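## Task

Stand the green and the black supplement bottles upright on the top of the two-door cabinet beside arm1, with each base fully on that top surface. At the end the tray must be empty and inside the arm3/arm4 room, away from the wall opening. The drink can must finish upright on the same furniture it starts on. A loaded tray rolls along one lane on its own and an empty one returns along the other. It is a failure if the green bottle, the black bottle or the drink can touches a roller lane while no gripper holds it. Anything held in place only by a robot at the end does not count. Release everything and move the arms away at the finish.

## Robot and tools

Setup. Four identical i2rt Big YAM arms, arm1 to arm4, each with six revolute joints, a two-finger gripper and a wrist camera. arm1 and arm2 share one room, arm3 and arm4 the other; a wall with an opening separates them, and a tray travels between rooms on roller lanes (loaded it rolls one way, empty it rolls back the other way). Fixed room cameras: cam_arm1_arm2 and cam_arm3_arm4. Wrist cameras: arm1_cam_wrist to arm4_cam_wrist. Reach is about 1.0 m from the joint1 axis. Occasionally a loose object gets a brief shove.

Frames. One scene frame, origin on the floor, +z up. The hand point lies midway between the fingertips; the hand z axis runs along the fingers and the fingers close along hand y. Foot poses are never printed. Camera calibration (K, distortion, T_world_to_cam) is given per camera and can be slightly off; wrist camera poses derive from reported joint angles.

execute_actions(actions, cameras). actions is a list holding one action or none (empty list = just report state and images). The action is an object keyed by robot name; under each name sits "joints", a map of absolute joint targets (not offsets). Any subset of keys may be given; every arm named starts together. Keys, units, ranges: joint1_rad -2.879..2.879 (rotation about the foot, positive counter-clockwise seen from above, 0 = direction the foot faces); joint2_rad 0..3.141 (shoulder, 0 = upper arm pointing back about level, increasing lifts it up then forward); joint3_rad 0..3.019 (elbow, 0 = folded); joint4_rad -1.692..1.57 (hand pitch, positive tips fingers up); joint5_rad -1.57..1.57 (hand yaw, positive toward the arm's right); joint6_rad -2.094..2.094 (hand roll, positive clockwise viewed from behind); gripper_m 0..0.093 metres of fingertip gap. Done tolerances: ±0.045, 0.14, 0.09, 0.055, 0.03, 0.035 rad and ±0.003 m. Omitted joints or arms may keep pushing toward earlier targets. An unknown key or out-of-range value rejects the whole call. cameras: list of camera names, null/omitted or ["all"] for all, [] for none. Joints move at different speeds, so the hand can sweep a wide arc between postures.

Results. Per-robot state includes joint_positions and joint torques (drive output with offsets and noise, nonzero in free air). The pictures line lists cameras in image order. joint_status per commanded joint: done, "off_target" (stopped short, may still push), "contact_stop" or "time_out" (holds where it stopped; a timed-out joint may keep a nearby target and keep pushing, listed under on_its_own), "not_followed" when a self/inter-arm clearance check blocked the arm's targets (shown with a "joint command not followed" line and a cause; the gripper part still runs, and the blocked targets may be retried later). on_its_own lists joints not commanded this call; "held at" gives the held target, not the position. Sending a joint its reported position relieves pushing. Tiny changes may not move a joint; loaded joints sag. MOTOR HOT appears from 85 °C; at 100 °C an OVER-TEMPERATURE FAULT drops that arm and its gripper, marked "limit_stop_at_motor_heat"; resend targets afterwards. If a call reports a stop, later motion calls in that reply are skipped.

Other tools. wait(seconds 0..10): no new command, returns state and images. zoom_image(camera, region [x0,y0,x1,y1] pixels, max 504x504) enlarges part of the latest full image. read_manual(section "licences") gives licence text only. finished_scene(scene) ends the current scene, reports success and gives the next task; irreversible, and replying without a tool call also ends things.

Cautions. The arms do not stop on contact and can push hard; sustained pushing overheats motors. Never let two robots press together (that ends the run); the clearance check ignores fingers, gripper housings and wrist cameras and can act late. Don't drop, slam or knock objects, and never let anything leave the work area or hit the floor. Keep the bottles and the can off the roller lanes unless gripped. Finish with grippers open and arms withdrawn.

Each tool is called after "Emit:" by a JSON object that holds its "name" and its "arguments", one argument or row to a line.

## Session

Emit:
{"name": "execute_actions", "arguments": {
  "actions": []
}}

Scene clock: 0.00 s.
Joint torques (N m, as the arm reports them, + toward a larger angle): no reading
Motor temperatures (°C, as the motors report them): arm1=[21 32 27 20 22 22] | arm2=[21 29 29 22 20 21] | arm3=[20 19 22 21 21 21] | arm4=[22 22 24 21 22 22]
arm1.joint_positions: joint1_rad=+0.363 joint2_rad=+0.644 joint3_rad=+1.459 joint4_rad=-1.150 joint5_rad=+0.247 joint6_rad=-0.339 gripper_m=+0.094
arm1.joint_status: not commanded
arm1.hand: x=-1.1940 y=-0.3466 z=+1.5591 quat_wxyz=(-0.468, +0.707, -0.405, -0.343) (m; scene frame)
arm2.joint_positions: joint1_rad=-0.017 joint2_rad=+0.346 joint3_rad=+1.367 joint4_rad=-1.361 joint5_rad=-0.050 joint6_rad=+0.089 gripper_m=+0.094
arm2.joint_status: not commanded
arm2.hand: x=-1.6762 y=+0.1361 z=+1.4961 quat_wxyz=(-0.579, -0.045, -0.814, -0.023) (m; scene frame)
arm3.joint_positions: joint1_rad=-0.566 joint2_rad=+0.440 joint3_rad=+1.394 joint4_rad=-1.381 joint5_rad=-0.271 joint6_rad=-0.491 gripper_m=+0.094
arm3.joint_status: not commanded
arm3.hand: x=+1.2086 y=-0.4607 z=+1.4260 quat_wxyz=(-0.496, +0.617, -0.557, -0.250) (m; scene frame)
arm4.joint_positions: joint1_rad=-0.597 joint2_rad=+0.332 joint3_rad=+1.469 joint4_rad=-1.174 joint5_rad=-0.222 joint6_rad=-0.475 gripper_m=+0.094
arm4.joint_status: not commanded
arm4.hand: x=+1.6621 y=+0.1509 z=+1.5856 quat_wxyz=(-0.292, +0.719, +0.024, -0.630) (m; scene frame)
pictures: arm1_cam_wrist, arm2_cam_wrist, arm3_cam_wrist, arm4_cam_wrist, cam_arm1_arm2, cam_arm3_arm4
camera_calibration (this result's frames):
arm1_cam_wrist: T_world_to_cam=[[0.890268, 0.222632, 0.397314, 0.519193], [0.417296, -0.748217, -0.515786, 1.05241], [0.182446, 0.624985, -0.759017, 1.74211], [0, 0, 0, 1]] pos_world=[-1.21923, -0.416951, 1.65883]
arm2_cam_wrist: T_world_to_cam=[[-0.04555, -0.994675, -0.0924459, 0.195254], [-0.820373, 0.0900511, -0.564694, -0.538321], [0.570012, 0.0501183, -0.820107, 2.29959], [0, 0, 0, 1]] pos_world=[-1.74352, 0.127439, 1.59997]
arm3_cam_wrist: T_world_to_cam=[[0.939246, -0.108671, 0.325587, -1.65133], [0.0599762, -0.882006, -0.467406, 0.189216], [0.337963, 0.458537, -0.821903, 1.09963], [0, 0, 0, 1]] pos_world=[1.16803, -0.516781, 1.52988]
arm4_cam_wrist: T_world_to_cam=[[0.343544, 0.821973, 0.454244, -1.41677], [0.698774, 0.0994269, -0.708399, -0.0503062], [-0.627449, 0.560781, -0.540216, 1.94108], [0, 0, 0, 1]] pos_world=[1.73981, 0.0810287, 1.65653]
Images, in order (width x height): arm1_cam_wrist 504x504, arm2_cam_wrist 504x504, arm3_cam_wrist 504x504, arm4_cam_wrist 504x504, cam_arm1_arm2 896x504, cam_arm3_arm4 896x504.

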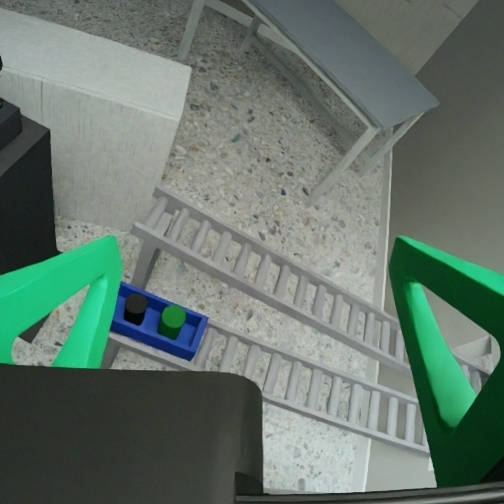

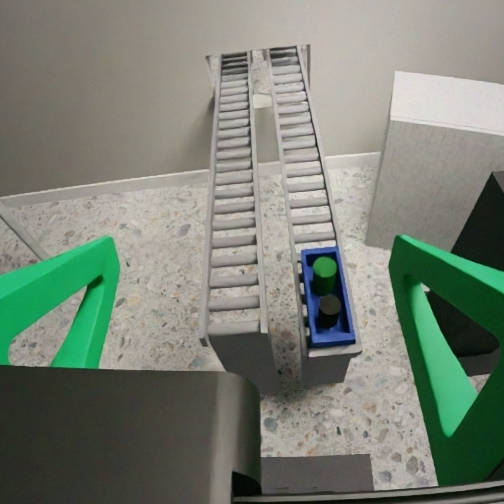

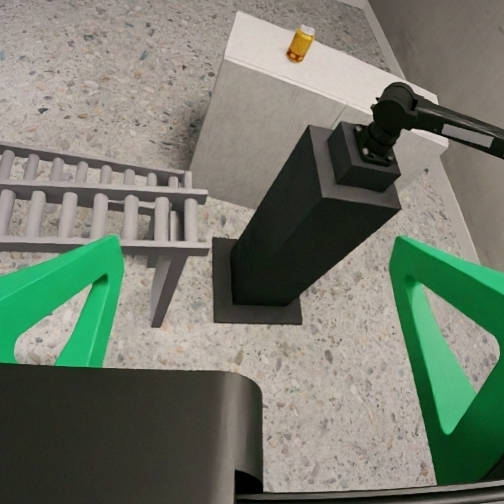

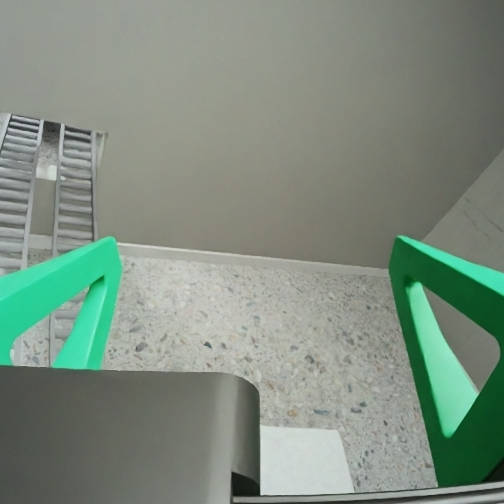

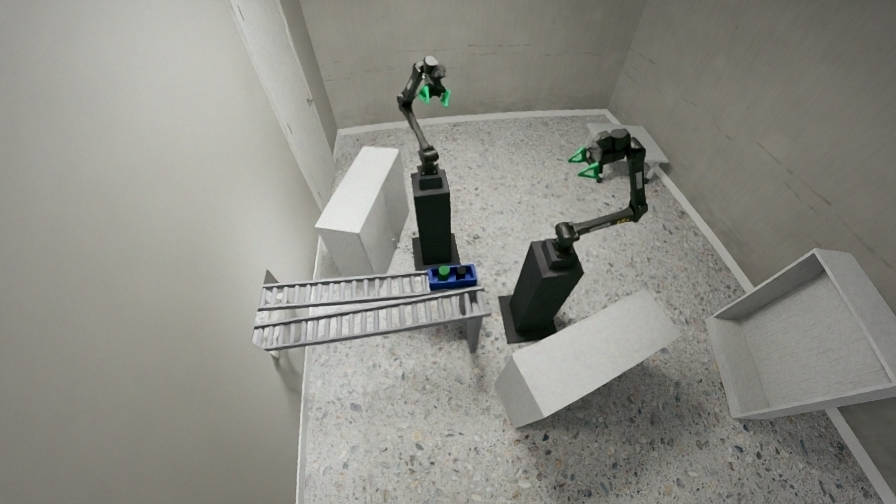

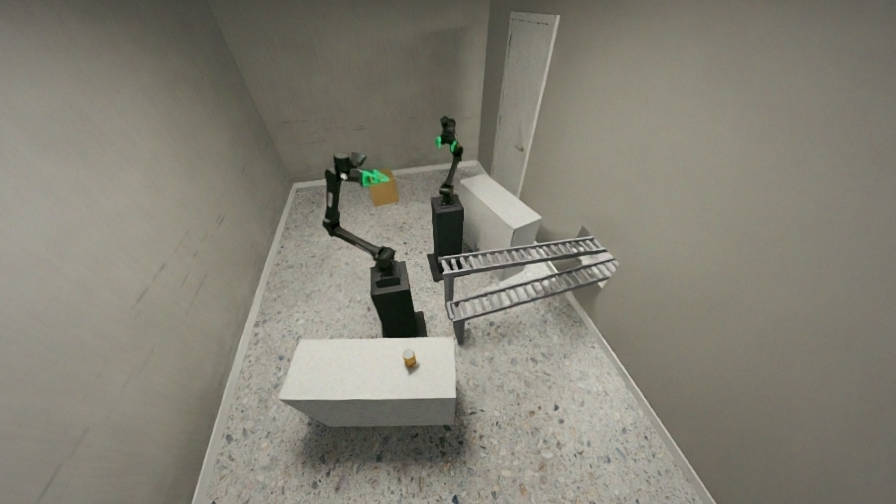

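Emit:
{"name": "zoom_image", "arguments": {
  "camera": "cam_arm1_arm2",
  "region": [400, 240, 510, 320]
}}

Emit:
{"name": "zoom_image", "arguments": {
  "camera": "arm2_cam_wrist",
  "region": [260, 230, 400, 370]
}}

Emit:
{"name": "zoom_image", "arguments": {
  "camera": "arm1_cam_wrist",
  "region": [90, 250, 230, 390]
}}

Emit:
{"name": "zoom_image", "arguments": {
  "camera": "cam_arm1_arm2",
  "region": [290, 130, 430, 270]
}}

Region (400, 240, 510, 320) of cam_arm1_arm2's 896x504 image, scaled by 4.582, with more detail than that image has; it fills the top 367 rows of this view, and the rest is white.

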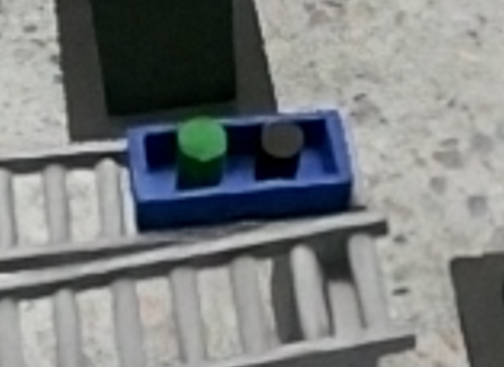

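Region (260, 230, 400, 370) of arm2_cam_wrist's 504x504 image, scaled by 3.600, with more detail than that image has.

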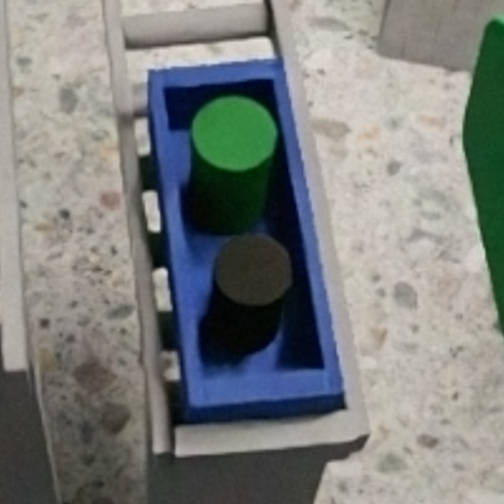

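Region (90, 250, 230, 390) of arm1_cam_wrist's 504x504 image, scaled by 3.600, with more detail than that image has.

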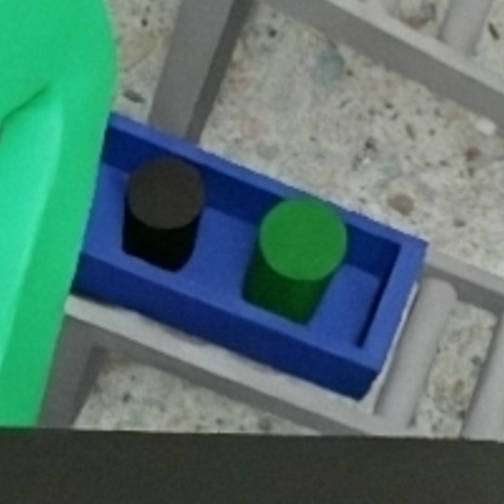

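Region (290, 130, 430, 270) of cam_arm1_arm2's 896x504 image, scaled by 3.600, with more detail than that image has.

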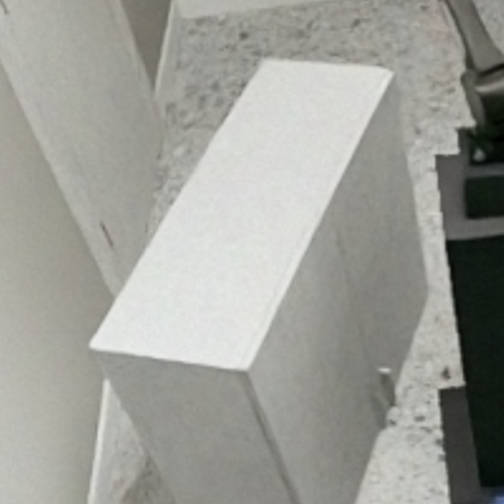

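Emit:
{"name": "execute_actions", "arguments": {
  "actions": [
    {"arm1": {"joints": {"joint1_rad": 0.0, "joint2_rad": 2.485, "joint3_rad": 1.695, "joint4_rad": -0.76, "joint5_rad": 0.0, "joint6_rad": 0.0, "gripper_m": 0.093}}, "arm2": {"joints": {"joint1_rad": 0.8, "joint2_rad": 1.3, "joint3_rad": 1.75, "joint4_rad": -0.9, "joint5_rad": 0.0, "joint6_rad": 0.0}}, "arm3": {"joints": {"joint2_rad": 1.2, "joint3_rad": 2.96, "joint4_rad": -1.3}}, "arm4": {"joints": {"joint2_rad": 1.2, "joint3_rad": 2.96, "joint4_rad": -1.3}}}
  ],
  "cameras": ["arm1_cam_wrist", "cam_arm1_arm2"]
}}

Scene clock: 122.80 s.
Joint torques (N m, as the arm reports them, + toward a larger angle): arm1=[  1.47 -20.48   8.39   0.41   0.03  -0.08] | arm2=[-1.63 -6.22 10.54  2.8  -0.06 -0.01] | arm3=[-0.67  3.87  0.31  2.22 -0.04  0.15] | arm4=[-0.15  2.04  0.1   1.72  0.2   0.17]
Motor temperatures (°C, as the motors report them): arm1=[21 30 35 21 22 22] | arm2=[21 28 32 22 20 21] | arm3=[20 20 31 21 21 21] | arm4=[22 23 29 21 22 22]
arm1.joint_positions: joint1_rad=+0.007 joint2_rad=+2.482 joint3_rad=+1.677 joint4_rad=-0.756 joint5_rad=+0.002 joint6_rad=-0.015 gripper_m=+0.093
arm1.joint_status: all done
arm1.hand: x=-1.1552 y=+0.0273 z=+0.7317 quat_wxyz=(+0.001, +0.717, -0.697, +0.000) (m; scene frame)
arm2.joint_positions: joint1_rad=+0.806 joint2_rad=+1.295 joint3_rad=+1.719 joint4_rad=-0.910 joint5_rad=+0.001 joint6_rad=+0.008 gripper_m=+0.094
arm2.joint_status: all done
arm2.hand: x=-1.3968 y=+0.5131 z=+1.4832 quat_wxyz=(-0.479, +0.316, -0.797, -0.188) (m; scene frame)
arm3.joint_positions: joint1_rad=-0.566 joint2_rad=+1.199 joint3_rad=+2.958 joint4_rad=-1.318 joint5_rad=-0.271 joint6_rad=-0.491 gripper_m=+0.094
arm3.joint_status: all done
arm3.hand: x=+1.1784 y=-0.5132 z=+1.8449 quat_wxyz=(-0.795, +0.439, -0.307, -0.285) (m; scene frame)
arm4.joint_positions: joint1_rad=-0.597 joint2_rad=+1.207 joint3_rad=+2.956 joint4_rad=-1.302 joint5_rad=-0.222 joint6_rad=-0.475 gripper_m=+0.094
arm4.joint_status: all done
arm4.hand: x=+1.6517 y=+0.1583 z=+1.9189 quat_wxyz=(-0.389, +0.535, +0.055, -0.748) (m; scene frame)
pictures: arm1_cam_wrist, cam_arm1_arm2
camera_calibration (this result's frames):
arm1_cam_wrist: T_world_to_cam=[[0.999156, 0.0390123, 0.0128967, 1.14222], [0.0243805, -0.81555, 0.578173, -0.363194], [0.0330738, -0.57737, -0.815812, 0.775192], [0, 0, 0, 1]] pos_world=[-1.15804, 0.10681, 0.82767]
Images, in order (width x height): arm1_cam_wrist 504x504, cam_arm1_arm2 896x504.

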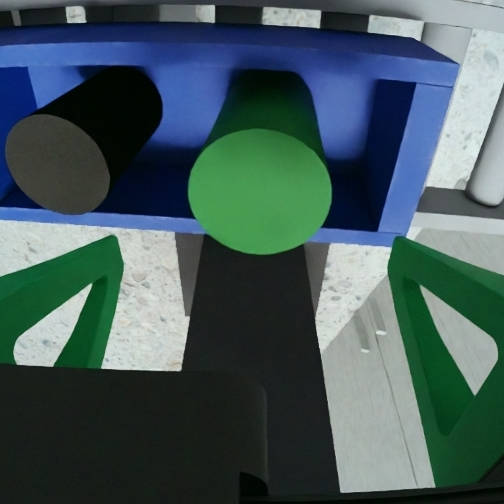

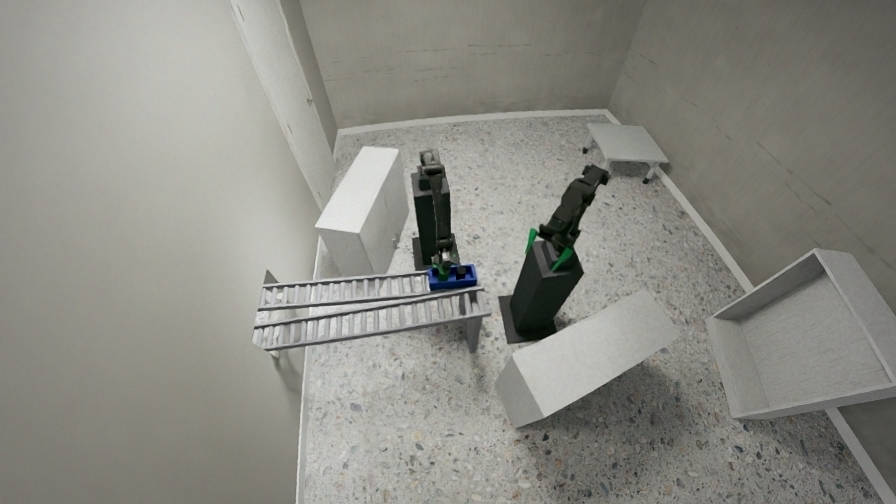

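Emit:
{"name": "zoom_image", "arguments": {
  "camera": "arm1_cam_wrist",
  "region": [250, 0, 504, 270]
}}

Region (250, 0, 504, 270) of arm1_cam_wrist's 504x504 image, scaled by 1.867, with more detail than that image has; it fills the left 474 columns of this view, and the rest is white.

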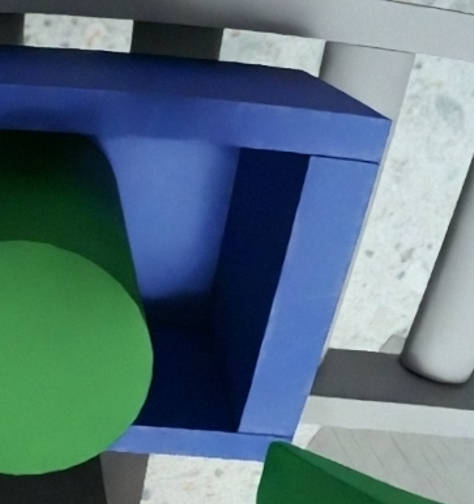

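Emit:
{"name": "execute_actions", "arguments": {
  "actions": [
    {"arm1": {"joints": {"joint1_rad": -0.008, "joint2_rad": 2.665, "joint3_rad": 1.796, "joint4_rad": -0.677}}}
  ],
  "cameras": ["arm1_cam_wrist"]
}}

Scene clock: 169.03 s.
Joint torques (N m, as the arm reports them, + toward a larger angle): arm1=[  0.3  -21.67   7.32   0.52   0.07  -0.07] | arm2=[-1.62 -6.26 10.57  2.81 -0.06 -0.01] | arm3=[-1.68  3.18  0.18  2.2   0.02  0.21] | arm4=[0.31 2.41 0.21 1.73 0.18 0.18]
Motor temperatures (°C, as the motors report them): arm1=[21 38 33 20 22 22] | arm2=[21 28 37 22 20 21] | arm3=[20 20 25 21 21 21] | arm4=[22 22 26 21 22 22]
arm1.joint_positions: joint1_rad=+0.005 joint2_rad=+2.667 joint3_rad=+1.786 joint4_rad=-0.679 joint5_rad=+0.002 joint6_rad=-0.015 gripper_m=+0.093
arm1.joint_status: all done
arm1.hand: x=-1.1547 y=+0.0326 z=+0.6469 quat_wxyz=(+0.000, +0.717, -0.697, -0.001) (m; scene frame)
arm2.joint_positions: joint1_rad=+0.806 joint2_rad=+1.295 joint3_rad=+1.719 joint4_rad=-0.910 joint5_rad=+0.001 joint6_rad=+0.008 gripper_m=+0.094
arm2.joint_status: not commanded
arm2.hand: x=-1.3968 y=+0.5131 z=+1.4832 quat_wxyz=(-0.479, +0.316, -0.797, -0.188) (m; scene frame)
arm3.joint_positions: joint1_rad=-0.566 joint2_rad=+1.199 joint3_rad=+2.958 joint4_rad=-1.318 joint5_rad=-0.271 joint6_rad=-0.491 gripper_m=+0.094
arm3.joint_status: not commanded
arm3.hand: x=+1.1784 y=-0.5132 z=+1.8449 quat_wxyz=(-0.795, +0.439, -0.307, -0.285) (m; scene frame)
arm4.joint_positions: joint1_rad=-0.597 joint2_rad=+1.207 joint3_rad=+2.956 joint4_rad=-1.302 joint5_rad=-0.222 joint6_rad=-0.475 gripper_m=+0.094
arm4.joint_status: not commanded
arm4.hand: x=+1.6517 y=+0.1583 z=+1.9189 quat_wxyz=(-0.389, +0.535, +0.055, -0.748) (m; scene frame)
pictures: arm1_cam_wrist
camera_calibration (this result's frames):
arm1_cam_wrist: T_world_to_cam=[[0.999214, 0.037448, 0.0129677, 1.14266], [0.0231362, -0.816904, 0.57631, -0.310102], [0.032175, -0.575557, -0.817128, 0.708806], [0, 0, 0, 1]] pos_world=[-1.1574, 0.111845, 0.743082]
Images, in order (width x height): arm1_cam_wrist 504x504.

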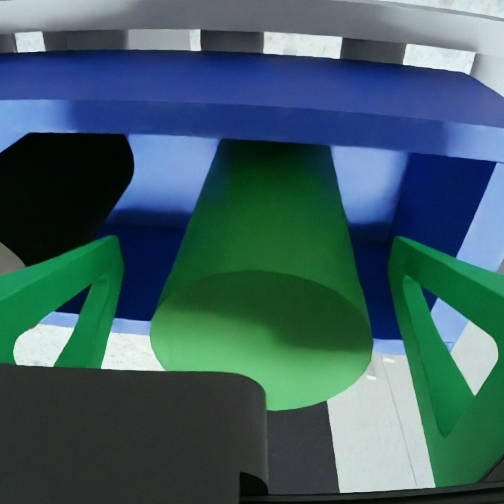

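Emit:
{"name": "zoom_image", "arguments": {
  "camera": "arm1_cam_wrist",
  "region": [100, 200, 420, 450]
}}

Region (100, 200, 420, 450) of arm1_cam_wrist's 504x504 image, scaled by 1.575, with more detail than that image has; it fills the top 394 rows of this view, and the rest is white.

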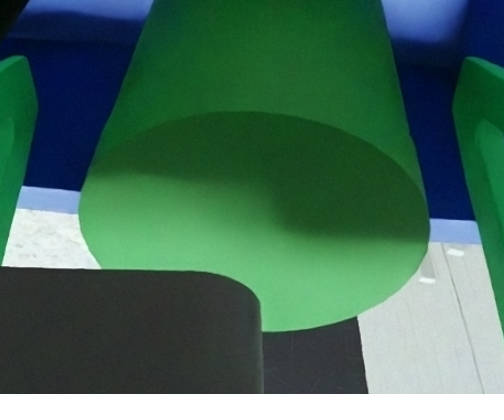

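Emit:
{"name": "execute_actions", "arguments": {
  "actions": [
    {"arm1": {"joints": {"joint2_rad": 2.68, "joint3_rad": 1.768}}}
  ],
  "cameras": ["arm1_cam_wrist"]
}}

Scene clock: 215.33 s.
Joint torques (N m, as the arm reports them, + toward a larger angle): arm1=[  0.68 -19.81   6.11   0.47   0.02  -0.07] | arm2=[-1.59 -6.28 10.57  2.81 -0.06 -0.01] | arm3=[-1.59  3.47 -0.19  2.34 -0.01  0.15] | arm4=[0.46 2.49 0.3  1.84 0.16 0.2 ]
Motor temperatures (°C, as the motors report them): arm1=[21 41 32 20 22 22] | arm2=[21 27 39 22 20 21] | arm3=[20 20 24 21 21 21] | arm4=[22 22 26 21 22 22]
arm1.joint_positions: joint1_rad=+0.005 joint2_rad=+2.667 joint3_rad=+1.769 joint4_rad=-0.679 joint5_rad=+0.002 joint6_rad=-0.015 gripper_m=+0.093
arm1.joint_status: all done
arm1.hand: x=-1.1546 y=+0.0232 z=+0.6428 quat_wxyz=(+0.006, +0.717, -0.697, +0.005) (m; scene frame)
arm2.joint_positions: joint1_rad=+0.806 joint2_rad=+1.295 joint3_rad=+1.719 joint4_rad=-0.910 joint5_rad=+0.001 joint6_rad=+0.008 gripper_m=+0.094
arm2.joint_status: not commanded
arm2.hand: x=-1.3968 y=+0.5131 z=+1.4832 quat_wxyz=(-0.479, +0.316, -0.797, -0.188) (m; scene frame)
arm3.joint_positions: joint1_rad=-0.566 joint2_rad=+1.199 joint3_rad=+2.958 joint4_rad=-1.318 joint5_rad=-0.271 joint6_rad=-0.491 gripper_m=+0.094
arm3.joint_status: not commanded
arm3.hand: x=+1.1784 y=-0.5132 z=+1.8449 quat_wxyz=(-0.795, +0.439, -0.307, -0.285) (m; scene frame)
arm4.joint_positions: joint1_rad=-0.597 joint2_rad=+1.207 joint3_rad=+2.956 joint4_rad=-1.302 joint5_rad=-0.222 joint6_rad=-0.475 gripper_m=+0.094
arm4.joint_status: not commanded
arm4.hand: x=+1.6517 y=+0.1583 z=+1.9189 quat_wxyz=(-0.389, +0.535, +0.055, -0.748) (m; scene frame)
pictures: arm1_cam_wrist
camera_calibration (this result's frames):
arm1_cam_wrist: T_world_to_cam=[[0.999209, 0.0377432, 0.0125444, 1.14322], [0.0230685, -0.80689, 0.590252, -0.324684], [0.0324, -0.589495, -0.807122, 0.694263], [0, 0, 0, 1]] pos_world=[-1.15732, 0.104132, 0.737659]
Images, in order (width x height): arm1_cam_wrist 504x504.

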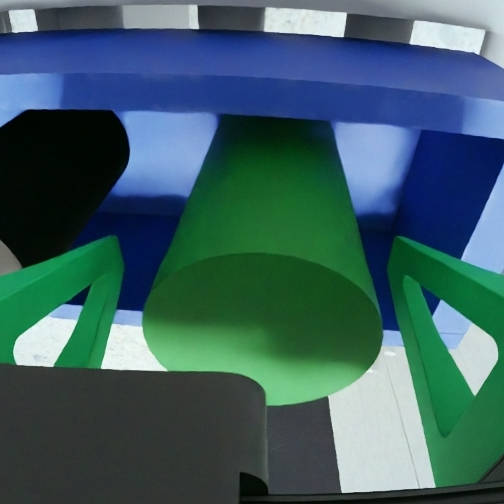

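Emit:
{"name": "execute_actions", "arguments": {
  "actions": [
    {"arm1": {"joints": {"joint2_rad": 2.667, "gripper_m": 0.035}}}
  ],
  "cameras": ["arm1_cam_wrist"]
}}

Scene clock: 220.20 s.
Joint torques (N m, as the arm reports them, + toward a larger angle): arm1=[  0.39 -20.7    6.08   0.49   0.08  -0.07] | arm2=[-1.63 -6.29 10.56  2.81 -0.06 -0.01] | arm3=[-1.38  3.   -0.01  2.25 -0.02  0.2 ] | arm4=[-0.13  2.26  0.29  1.71  0.17  0.21]
Motor temperatures (°C, as the motors report them): arm1=[21 41 32 20 22 22] | arm2=[21 27 39 22 20 21] | arm3=[20 20 24 21 21 21] | arm4=[22 22 26 21 22 22]
arm1.joint_positions: joint1_rad=+0.004 joint2_rad=+2.667 joint3_rad=+1.769 joint4_rad=-0.679 joint5_rad=+0.001 joint6_rad=-0.014 gripper_m=+0.066
arm1.joint_status: gripper_m off_target (ended at +0.066, target +0.035); the others done
arm1.hand: x=-1.1543 y=+0.0232 z=+0.6428 quat_wxyz=(+0.007, +0.716, -0.698, +0.004) (m; scene frame)
arm2.joint_positions: joint1_rad=+0.806 joint2_rad=+1.295 joint3_rad=+1.719 joint4_rad=-0.910 joint5_rad=+0.001 joint6_rad=+0.008 gripper_m=+0.094
arm2.joint_status: not commanded
arm2.hand: x=-1.3968 y=+0.5131 z=+1.4832 quat_wxyz=(-0.479, +0.316, -0.797, -0.188) (m; scene frame)
arm3.joint_positions: joint1_rad=-0.566 joint2_rad=+1.199 joint3_rad=+2.958 joint4_rad=-1.318 joint5_rad=-0.271 joint6_rad=-0.491 gripper_m=+0.094
arm3.joint_status: not commanded
arm3.hand: x=+1.1784 y=-0.5132 z=+1.8449 quat_wxyz=(-0.795, +0.439, -0.307, -0.285) (m; scene frame)
arm4.joint_positions: joint1_rad=-0.597 joint2_rad=+1.207 joint3_rad=+2.956 joint4_rad=-1.302 joint5_rad=-0.222 joint6_rad=-0.475 gripper_m=+0.094
arm4.joint_status: not commanded
arm4.hand: x=+1.6517 y=+0.1583 z=+1.9189 quat_wxyz=(-0.389, +0.535, +0.055, -0.748) (m; scene frame)
pictures: arm1_cam_wrist
camera_calibration (this result's frames):
arm1_cam_wrist: T_world_to_cam=[[0.999279, 0.0362009, 0.0114199, 1.14378], [0.0224867, -0.806913, 0.590242, -0.325352], [0.0305822, -0.58956, -0.807146, 0.692173], [0, 0, 0, 1]] pos_world=[-1.15681, 0.10414, 0.737659]
Images, in order (width x height): arm1_cam_wrist 504x504.

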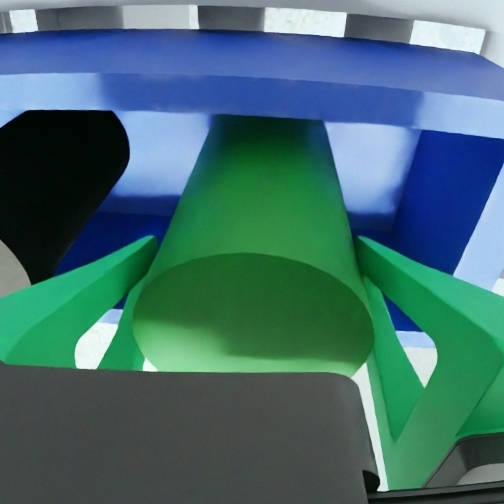

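Emit:
{"name": "execute_actions", "arguments": {
  "actions": [
    {"arm1": {"joints": {"joint2_rad": 2.517, "joint4_rad": -0.849}}}
  ],
  "cameras": ["arm1_cam_wrist", "cam_arm1_arm2"]
}}

Scene clock: 252.87 s.
Joint torques (N m, as the arm reports them, + toward a larger angle): arm1=[  0.56 -20.9    7.96   0.07   0.07  -0.07] | arm2=[-1.6  -6.29 10.57  2.81 -0.06 -0.01] | arm3=[-1.25  3.36  0.02  2.36  0.    0.13] | arm4=[0.21 1.91 0.37 1.71 0.21 0.17]
Motor temperatures (°C, as the motors report them): arm1=[21 42 31 20 22 22] | arm2=[21 27 40 22 20 21] | arm3=[20 20 24 21 21 21] | arm4=[22 22 25 21 22 22]
arm1.joint_positions: joint1_rad=+0.004 joint2_rad=+2.511 joint3_rad=+1.758 joint4_rad=-0.840 joint5_rad=+0.001 joint6_rad=-0.014 gripper_m=+0.065
arm1.joint_status: all done
arm1.hand: x=-1.1541 y=+0.0388 z=+0.7358 quat_wxyz=(+0.012, +0.716, -0.698, +0.010) (m; scene frame)
arm2.joint_positions: joint1_rad=+0.806 joint2_rad=+1.295 joint3_rad=+1.719 joint4_rad=-0.910 joint5_rad=+0.001 joint6_rad=+0.008 gripper_m=+0.094
arm2.joint_status: not commanded
arm2.hand: x=-1.3968 y=+0.5131 z=+1.4832 quat_wxyz=(-0.479, +0.316, -0.797, -0.188) (m; scene frame)
arm3.joint_positions: joint1_rad=-0.566 joint2_rad=+1.199 joint3_rad=+2.958 joint4_rad=-1.318 joint5_rad=-0.271 joint6_rad=-0.491 gripper_m=+0.094
arm3.joint_status: not commanded
arm3.hand: x=+1.1784 y=-0.5132 z=+1.8449 quat_wxyz=(-0.795, +0.439, -0.307, -0.285) (m; scene frame)
arm4.joint_positions: joint1_rad=-0.597 joint2_rad=+1.207 joint3_rad=+2.956 joint4_rad=-1.302 joint5_rad=-0.222 joint6_rad=-0.475 gripper_m=+0.094
arm4.joint_status: not commanded
arm4.hand: x=+1.6517 y=+0.1583 z=+1.9189 quat_wxyz=(-0.389, +0.535, +0.055, -0.748) (m; scene frame)
pictures: arm1_cam_wrist, cam_arm1_arm2
camera_calibration (this result's frames):
arm1_cam_wrist: T_world_to_cam=[[0.999293, 0.0360588, 0.0106639, 1.14257], [0.0223362, -0.797358, 0.603094, -0.377651], [0.0302498, -0.602429, -0.797599, 0.769525], [0, 0, 0, 1]] pos_world=[-1.15661, 0.121261, 0.829348]
Images, in order (width x height): arm1_cam_wrist 504x504, cam_arm1_arm2 896x504.

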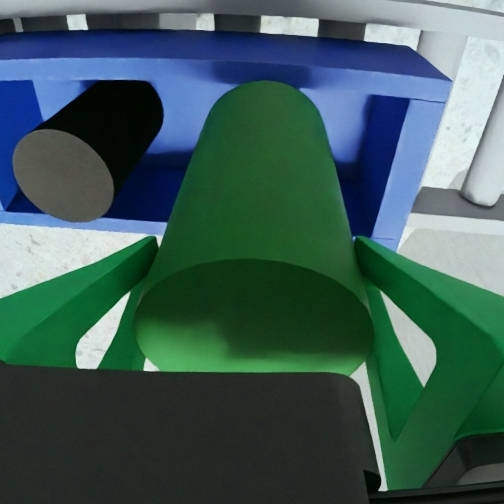

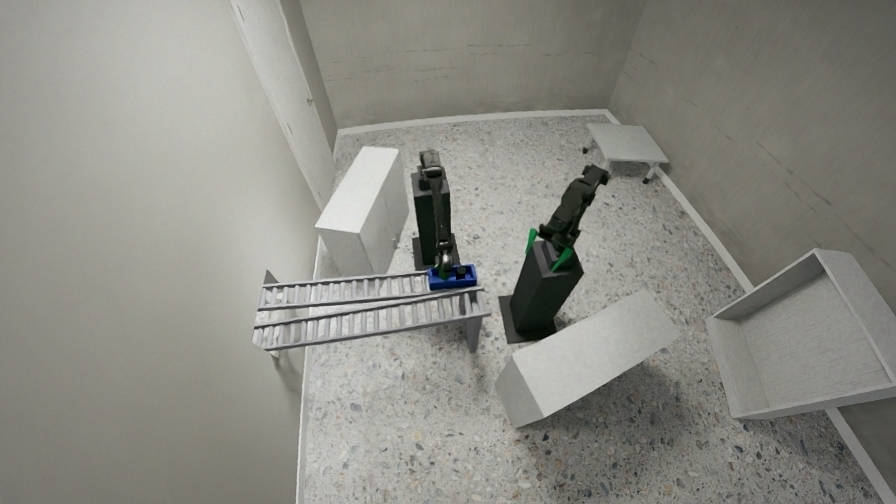

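Emit:
{"name": "zoom_image", "arguments": {
  "camera": "arm1_cam_wrist",
  "region": [0, 40, 400, 300]
}}

Region (0, 40, 400, 300) of arm1_cam_wrist's 504x504 image, scaled by 1.260, with more detail than that image has; it fills the top 328 rows of this view, and the rest is white.

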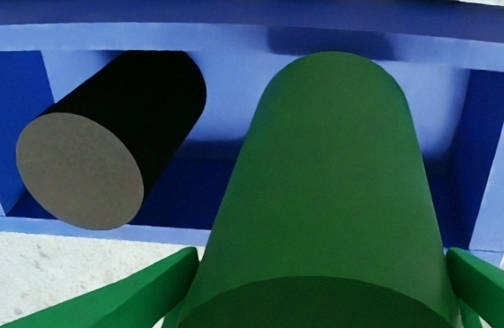

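Emit:
{"name": "zoom_image", "arguments": {
  "camera": "cam_arm1_arm2",
  "region": [400, 230, 500, 305]
}}

Region (400, 230, 500, 305) of cam_arm1_arm2's 896x504 image, scaled by 5.040, with more detail than that image has; it fills the top 378 rows of this view, and the rest is white.

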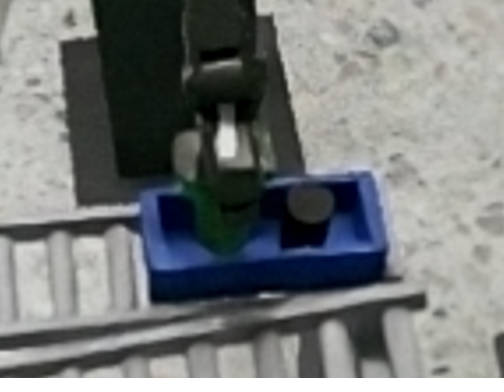

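Emit:
{"name": "execute_actions", "arguments": {
  "actions": [
    {"arm1": {"joints": {"joint1_rad": -1.7, "joint2_rad": 2.225, "joint4_rad": -1.155, "joint5_rad": -0.035}}}
  ],
  "cameras": ["arm1_cam_wrist", "cam_arm1_arm2"]
}}

Scene clock: 319.90 s.
Joint torques (N m, as the arm reports them, + toward a larger angle): arm1=[  2.88 -20.06   8.88   0.08   0.04  -0.08] | arm2=[-1.61 -6.3  10.57  2.8  -0.06 -0.01] | arm3=[-1.25  2.7  -0.1   2.08 -0.05  0.17] | arm4=[-0.77  2.24  0.4   1.94  0.19  0.15]
Motor temperatures (°C, as the motors report them): arm1=[21 44 33 20 22 22] | arm2=[21 27 41 22 20 21] | arm3=[20 20 23 22 21 21] | arm4=[22 22 25 21 22 22]
arm1.joint_positions: joint1_rad=-1.710 joint2_rad=+2.226 joint3_rad=+1.765 joint4_rad=-1.145 joint5_rad=-0.033 joint6_rad=-0.012 gripper_m=+0.065
arm1.joint_status: all done
arm1.hand: x=-0.5111 y=-0.6789 z=+0.9220 quat_wxyz=(+0.018, -0.060, -0.998, -0.013) (m; scene frame)
arm2.joint_positions: joint1_rad=+0.806 joint2_rad=+1.295 joint3_rad=+1.719 joint4_rad=-0.910 joint5_rad=+0.001 joint6_rad=+0.008 gripper_m=+0.094
arm2.joint_status: not commanded
arm2.hand: x=-1.3968 y=+0.5131 z=+1.4832 quat_wxyz=(-0.479, +0.316, -0.797, -0.188) (m; scene frame)
arm3.joint_positions: joint1_rad=-0.566 joint2_rad=+1.199 joint3_rad=+2.958 joint4_rad=-1.318 joint5_rad=-0.271 joint6_rad=-0.491 gripper_m=+0.094
arm3.joint_status: not commanded
arm3.hand: x=+1.1784 y=-0.5132 z=+1.8449 quat_wxyz=(-0.795, +0.439, -0.307, -0.285) (m; scene frame)
arm4.joint_positions: joint1_rad=-0.597 joint2_rad=+1.207 joint3_rad=+2.956 joint4_rad=-1.302 joint5_rad=-0.222 joint6_rad=-0.475 gripper_m=+0.094
arm4.joint_status: not commanded
arm4.hand: x=+1.6517 y=+0.1583 z=+1.9189 quat_wxyz=(-0.389, +0.535, +0.055, -0.748) (m; scene frame)
pictures: arm1_cam_wrist, cam_arm1_arm2
camera_calibration (this result's frames):
arm1_cam_wrist: T_world_to_cam=[[-0.109932, -0.993906, -0.00815757, -0.724951], [-0.789694, 0.0823553, 0.607948, -0.898915], [-0.603572, 0.0732751, -0.793935, 0.597603], [0, 0, 0, 1]] pos_world=[-0.428867, -0.690292, 1.01504]
Images, in order (width x height): arm1_cam_wrist 504x504, cam_arm1_arm2 896x504.

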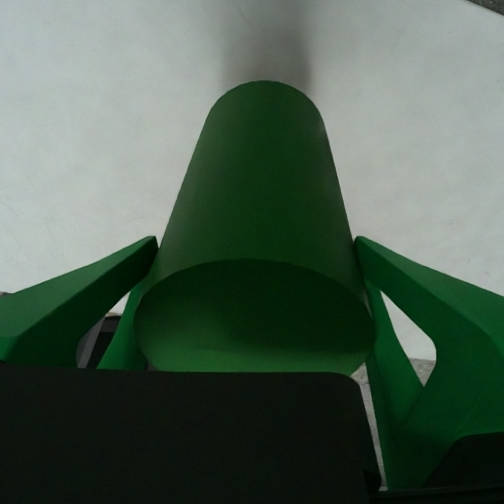

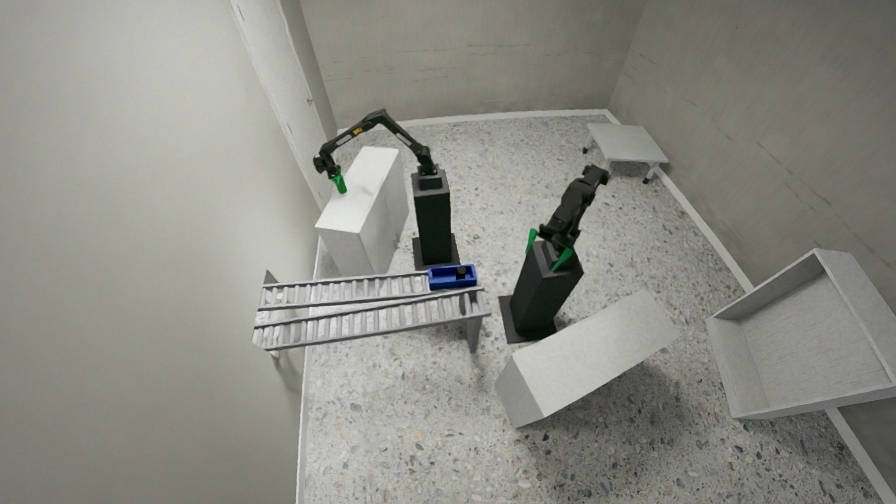

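Emit:
{"name": "zoom_image", "arguments": {
  "camera": "cam_arm1_arm2",
  "region": [300, 140, 400, 240]
}}

Region (300, 140, 400, 240) of cam_arm1_arm2's 896x504 image, scaled by 5.040, with more detail than that image has.

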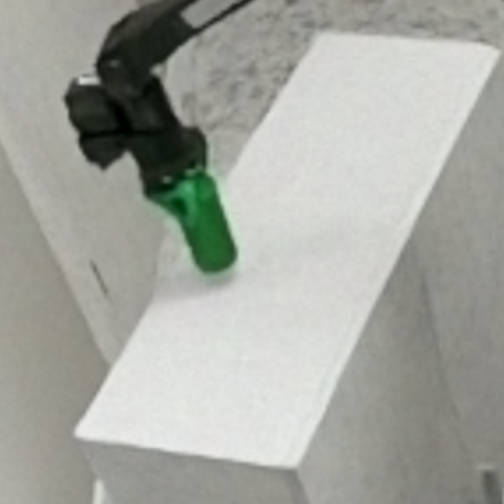

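Emit:
{"name": "execute_actions", "arguments": {
  "actions": [
    {"arm1": {"joints": {"joint3_rad": 1.657, "joint4_rad": -1.04}}}
  ],
  "cameras": ["arm1_cam_wrist", "cam_arm1_arm2"]
}}

Scene clock: 345.33 s.
Joint torques (N m, as the arm reports them, + toward a larger angle): arm1=[  1.98 -19.98   9.29   0.61   0.05  -0.1 ] | arm2=[-1.59 -6.28 10.57  2.8  -0.06 -0.01] | arm3=[-1.29  3.57 -0.01  2.25  0.    0.15] | arm4=[0.38 1.89 0.21 1.87 0.18 0.17]
Motor temperatures (°C, as the motors report them): arm1=[21 45 34 20 22 22] | arm2=[21 27 42 22 20 21] | arm3=[20 20 23 22 21 21] | arm4=[22 22 25 21 22 22]
arm1.joint_positions: joint1_rad=-1.710 joint2_rad=+2.229 joint3_rad=+1.643 joint4_rad=-1.047 joint5_rad=-0.033 joint6_rad=-0.012 gripper_m=+0.065
arm1.joint_status: all done
arm1.hand: x=-0.5405 y=-0.6755 z=+0.8802 quat_wxyz=(+0.032, -0.060, -0.998, -0.013) (m; scene frame)
arm2.joint_positions: joint1_rad=+0.806 joint2_rad=+1.295 joint3_rad=+1.719 joint4_rad=-0.910 joint5_rad=+0.001 joint6_rad=+0.008 gripper_m=+0.094
arm2.joint_status: not commanded
arm2.hand: x=-1.3968 y=+0.5131 z=+1.4832 quat_wxyz=(-0.479, +0.316, -0.797, -0.188) (m; scene frame)
arm3.joint_positions: joint1_rad=-0.566 joint2_rad=+1.199 joint3_rad=+2.958 joint4_rad=-1.318 joint5_rad=-0.271 joint6_rad=-0.491 gripper_m=+0.094
arm3.joint_status: not commanded
arm3.hand: x=+1.1784 y=-0.5132 z=+1.8449 quat_wxyz=(-0.795, +0.439, -0.307, -0.285) (m; scene frame)
arm4.joint_positions: joint1_rad=-0.597 joint2_rad=+1.207 joint3_rad=+2.956 joint4_rad=-1.302 joint5_rad=-0.222 joint6_rad=-0.475 gripper_m=+0.094
arm4.joint_status: not commanded
arm4.hand: x=+1.6517 y=+0.1583 z=+1.9189 quat_wxyz=(-0.389, +0.535, +0.055, -0.748) (m; scene frame)
pictures: arm1_cam_wrist, cam_arm1_arm2
camera_calibration (this result's frames):
arm1_cam_wrist: T_world_to_cam=[[-0.110431, -0.993846, -0.00871627, -0.724836], [-0.773299, 0.0804093, 0.628922, -0.907922], [-0.62435, 0.0761928, -0.77742, 0.522615], [0, 0, 0, 1]] pos_world=[-0.455845, -0.687189, 0.970985]
Images, in order (width x height): arm1_cam_wrist 504x504, cam_arm1_arm2 896x504.

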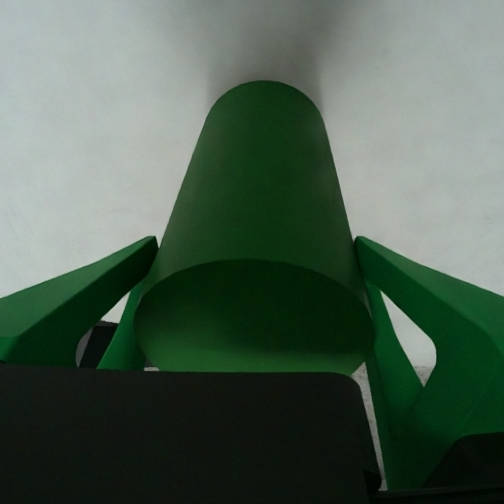

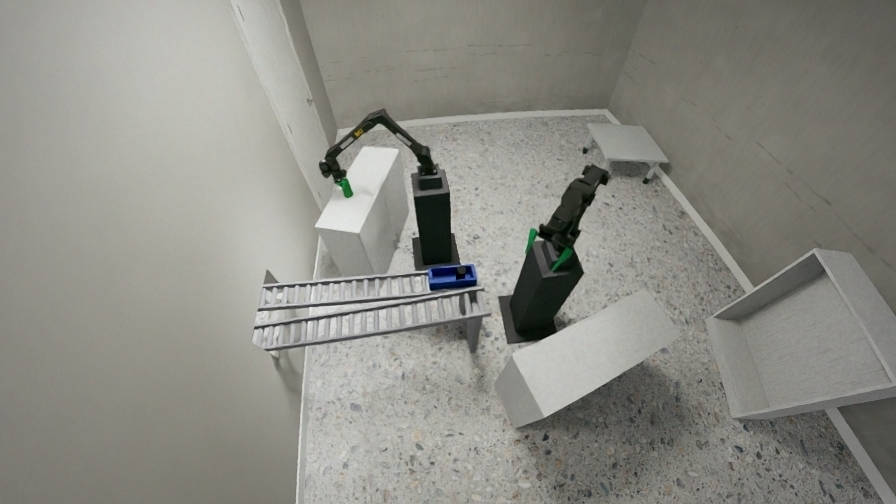

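Emit:
{"name": "execute_actions", "arguments": {
  "actions": [
    {"arm1": {"joints": {"joint3_rad": 1.615, "joint4_rad": -0.998}}}
  ],
  "cameras": ["arm1_cam_wrist"]
}}

Scene clock: 350.10 s.
Joint torques (N m, as the arm reports them, + toward a larger angle): arm1=[  2.28 -19.89   7.61   0.79   0.09  -0.1 ] | arm2=[-1.61 -6.27 10.57  2.8  -0.06 -0.01] | arm3=[-1.21  3.04 -0.09  2.14 -0.02  0.09] | arm4=[-0.02  2.48  0.24  1.69  0.2   0.2 ]
Motor temperatures (°C, as the motors report them): arm1=[21 45 34 20 22 22] | arm2=[21 27 42 22 20 21] | arm3=[20 20 23 22 21 21] | arm4=[22 22 25 21 22 22]
arm1.joint_positions: joint1_rad=-1.710 joint2_rad=+2.229 joint3_rad=+1.619 joint4_rad=-1.010 joint5_rad=-0.035 joint6_rad=-0.012 gripper_m=+0.065
arm1.joint_status: all done
arm1.hand: x=-0.5425 y=-0.6750 z=+0.8728 quat_wxyz=(+0.025, -0.060, -0.998, -0.014) (m; scene frame)
arm2.joint_positions: joint1_rad=+0.806 joint2_rad=+1.295 joint3_rad=+1.719 joint4_rad=-0.910 joint5_rad=+0.001 joint6_rad=+0.008 gripper_m=+0.094
arm2.joint_status: not commanded
arm2.hand: x=-1.3968 y=+0.5131 z=+1.4832 quat_wxyz=(-0.479, +0.316, -0.797, -0.188) (m; scene frame)
arm3.joint_positions: joint1_rad=-0.566 joint2_rad=+1.199 joint3_rad=+2.958 joint4_rad=-1.318 joint5_rad=-0.271 joint6_rad=-0.491 gripper_m=+0.094
arm3.joint_status: not commanded
arm3.hand: x=+1.1784 y=-0.5132 z=+1.8449 quat_wxyz=(-0.795, +0.439, -0.307, -0.285) (m; scene frame)
arm4.joint_positions: joint1_rad=-0.597 joint2_rad=+1.207 joint3_rad=+2.956 joint4_rad=-1.302 joint5_rad=-0.222 joint6_rad=-0.475 gripper_m=+0.094
arm4.joint_status: not commanded
arm4.hand: x=+1.6517 y=+0.1583 z=+1.9189 quat_wxyz=(-0.389, +0.535, +0.055, -0.748) (m; scene frame)
pictures: arm1_cam_wrist
camera_calibration (this result's frames):
arm1_cam_wrist: T_world_to_cam=[[-0.110275, -0.993847, -0.0103429, -0.723105], [-0.781713, 0.080301, 0.618447, -0.900321], [-0.613811, 0.0762845, -0.785758, 0.528632], [0, 0, 0, 1]] pos_world=[-0.459053, -0.686686, 0.964699]
Images, in order (width x height): arm1_cam_wrist 504x504.

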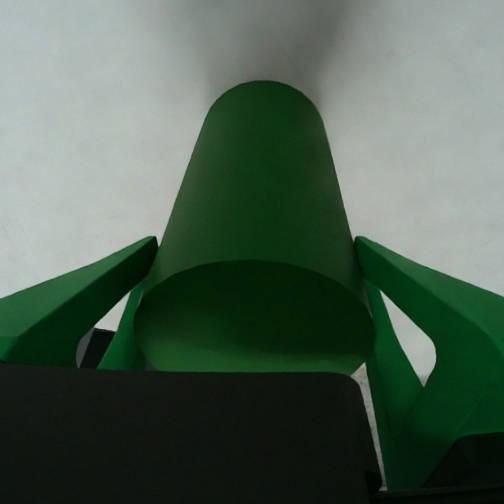

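Emit:
{"name": "execute_actions", "arguments": {
  "actions": [
    {"arm1": {"joints": {"joint3_rad": 1.619, "joint4_rad": -1.01, "gripper_m": 0.093}}}
  ],
  "cameras": ["arm1_cam_wrist"]
}}

Emit:
{"name": "execute_actions", "arguments": {
  "actions": [
    {"arm1": {"joints": {"joint3_rad": 1.85, "joint4_rad": -0.95}}}
  ],
  "cameras": ["arm1_cam_wrist", "cam_arm1_arm2"]
}}

Scene clock: 404.57 s.
Joint torques (N m, as the arm reports them, + toward a larger angle): arm1=[  2.27 -19.74   8.04   0.38   0.09  -0.1 ] | arm2=[-1.59 -6.26 10.56  2.8  -0.06 -0.01] | arm3=[-1.32  3.37 -0.01  2.23 -0.05  0.11] | arm4=[-0.12  1.97  0.3   1.76  0.15  0.19]
Motor temperatures (°C, as the motors report them): arm1=[21 46 33 20 22 22] | arm2=[21 27 43 22 20 21] | arm3=[20 20 23 22 21 21] | arm4=[22 22 25 21 22 22]
arm1.joint_positions: joint1_rad=-1.710 joint2_rad=+2.229 joint3_rad=+1.619 joint4_rad=-1.010 joint5_rad=-0.035 joint6_rad=-0.012 gripper_m=+0.093
arm1.joint_status: all done
arm1.hand: x=-0.5425 y=-0.6749 z=+0.8728 quat_wxyz=(+0.025, -0.060, -0.998, -0.014) (m; scene frame)
arm2.joint_positions: joint1_rad=+0.806 joint2_rad=+1.295 joint3_rad=+1.719 joint4_rad=-0.910 joint5_rad=+0.001 joint6_rad=+0.008 gripper_m=+0.094
arm2.joint_status: not commanded
arm2.hand: x=-1.3968 y=+0.5131 z=+1.4832 quat_wxyz=(-0.479, +0.316, -0.797, -0.188) (m; scene frame)
arm3.joint_positions: joint1_rad=-0.566 joint2_rad=+1.199 joint3_rad=+2.958 joint4_rad=-1.318 joint5_rad=-0.271 joint6_rad=-0.491 gripper_m=+0.094
arm3.joint_status: not commanded
arm3.hand: x=+1.1784 y=-0.5132 z=+1.8449 quat_wxyz=(-0.795, +0.439, -0.307, -0.285) (m; scene frame)
arm4.joint_positions: joint1_rad=-0.597 joint2_rad=+1.207 joint3_rad=+2.956 joint4_rad=-1.302 joint5_rad=-0.222 joint6_rad=-0.475 gripper_m=+0.094
arm4.joint_status: not commanded
arm4.hand: x=+1.6517 y=+0.1583 z=+1.9189 quat_wxyz=(-0.389, +0.535, +0.055, -0.748) (m; scene frame)
pictures: arm1_cam_wrist
camera_calibration (this result's frames):
arm1_cam_wrist: T_world_to_cam=[[-0.110294, -0.993841, -0.0107238, -0.722713], [-0.781742, 0.0800828, 0.618438, -0.900476], [-0.613771, 0.0765933, -0.78576, 0.528866], [0, 0, 0, 1]] pos_world=[-0.459049, -0.686657, 0.9647]
Images, in order (width x height): arm1_cam_wrist 504x504.

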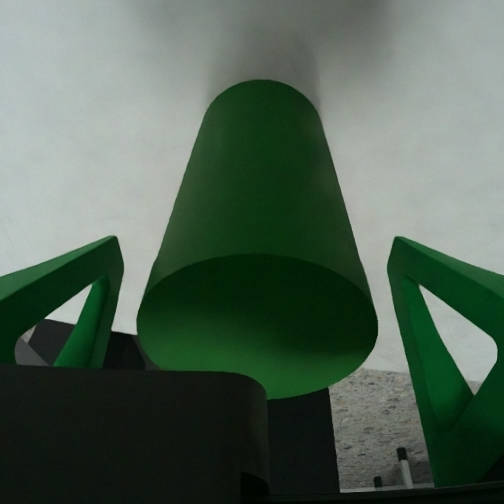

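Scene clock: 405.67 s.
Joint torques (N m, as the arm reports them, + toward a larger angle): arm1=[  2.39 -19.71  11.81   1.01   0.12  -0.09] | arm2=[-1.59 -6.29 10.57  2.81 -0.06 -0.01] | arm3=[-1.51  3.54 -0.23  2.2   0.01  0.14] | arm4=[-0.3   2.5   0.27  1.89  0.23  0.21]
Motor temperatures (°C, as the motors report them): arm1=[21 46 33 20 22 22] | arm2=[21 27 43 22 20 21] | arm3=[20 20 23 22 21 21] | arm4=[22 22 25 21 22 22]
arm1.joint_positions: joint1_rad=-1.710 joint2_rad=+2.212 joint3_rad=+1.826 joint4_rad=-0.953 joint5_rad=-0.035 joint6_rad=-0.012 gripper_m=+0.093
arm1.joint_status: all done
arm1.hand: x=-0.4384 y=-0.6878 z=+0.9581 quat_wxyz=(-0.115, -0.057, -0.992, -0.004) (m; scene frame)
arm2.joint_positions: joint1_rad=+0.806 joint2_rad=+1.295 joint3_rad=+1.719 joint4_rad=-0.910 joint5_rad=+0.001 joint6_rad=+0.008 gripper_m=+0.094
arm2.joint_status: not commanded
arm2.hand: x=-1.3968 y=+0.5131 z=+1.4832 quat_wxyz=(-0.479, +0.316, -0.797, -0.188) (m; scene frame)
arm3.joint_positions: joint1_rad=-0.566 joint2_rad=+1.199 joint3_rad=+2.958 joint4_rad=-1.318 joint5_rad=-0.271 joint6_rad=-0.491 gripper_m=+0.094
arm3.joint_status: not commanded
arm3.hand: x=+1.1784 y=-0.5132 z=+1.8449 quat_wxyz=(-0.795, +0.439, -0.307, -0.285) (m; scene frame)
arm4.joint_positions: joint1_rad=-0.597 joint2_rad=+1.207 joint3_rad=+2.956 joint4_rad=-1.302 joint5_rad=-0.222 joint6_rad=-0.475 gripper_m=+0.094
arm4.joint_status: not commanded
arm4.hand: x=+1.6517 y=+0.1583 z=+1.9189 quat_wxyz=(-0.389, +0.535, +0.055, -0.748) (m; scene frame)
pictures: arm1_cam_wrist, cam_arm1_arm2
camera_calibration (this result's frames):
arm1_cam_wrist: T_world_to_cam=[[-0.105308, -0.994431, -0.00415245, -0.727613], [-0.921106, 0.0959675, 0.377298, -0.689889], [-0.374798, 0.0435573, -0.926083, 0.877253], [0, 0, 0, 1]] pos_world=[-0.383292, -0.695565, 1.06968]
Images, in order (width x height): arm1_cam_wrist 504x504, cam_arm1_arm2 896x504.

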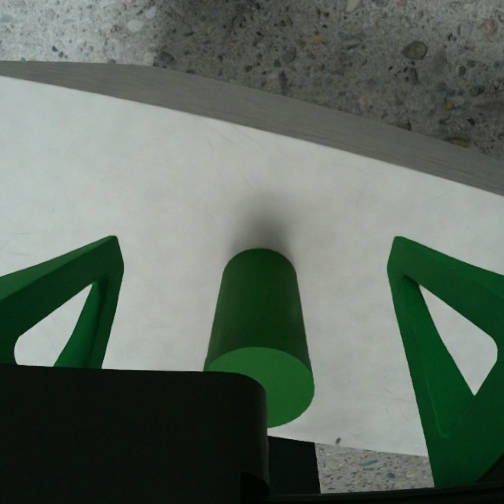

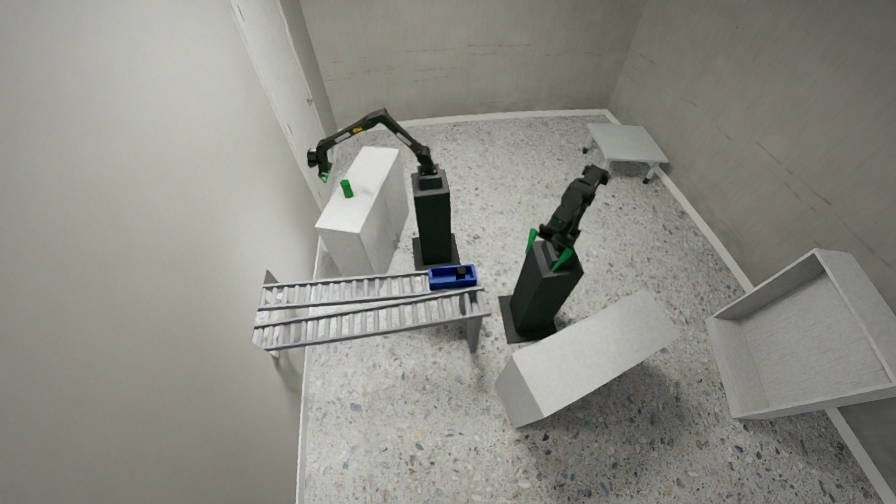

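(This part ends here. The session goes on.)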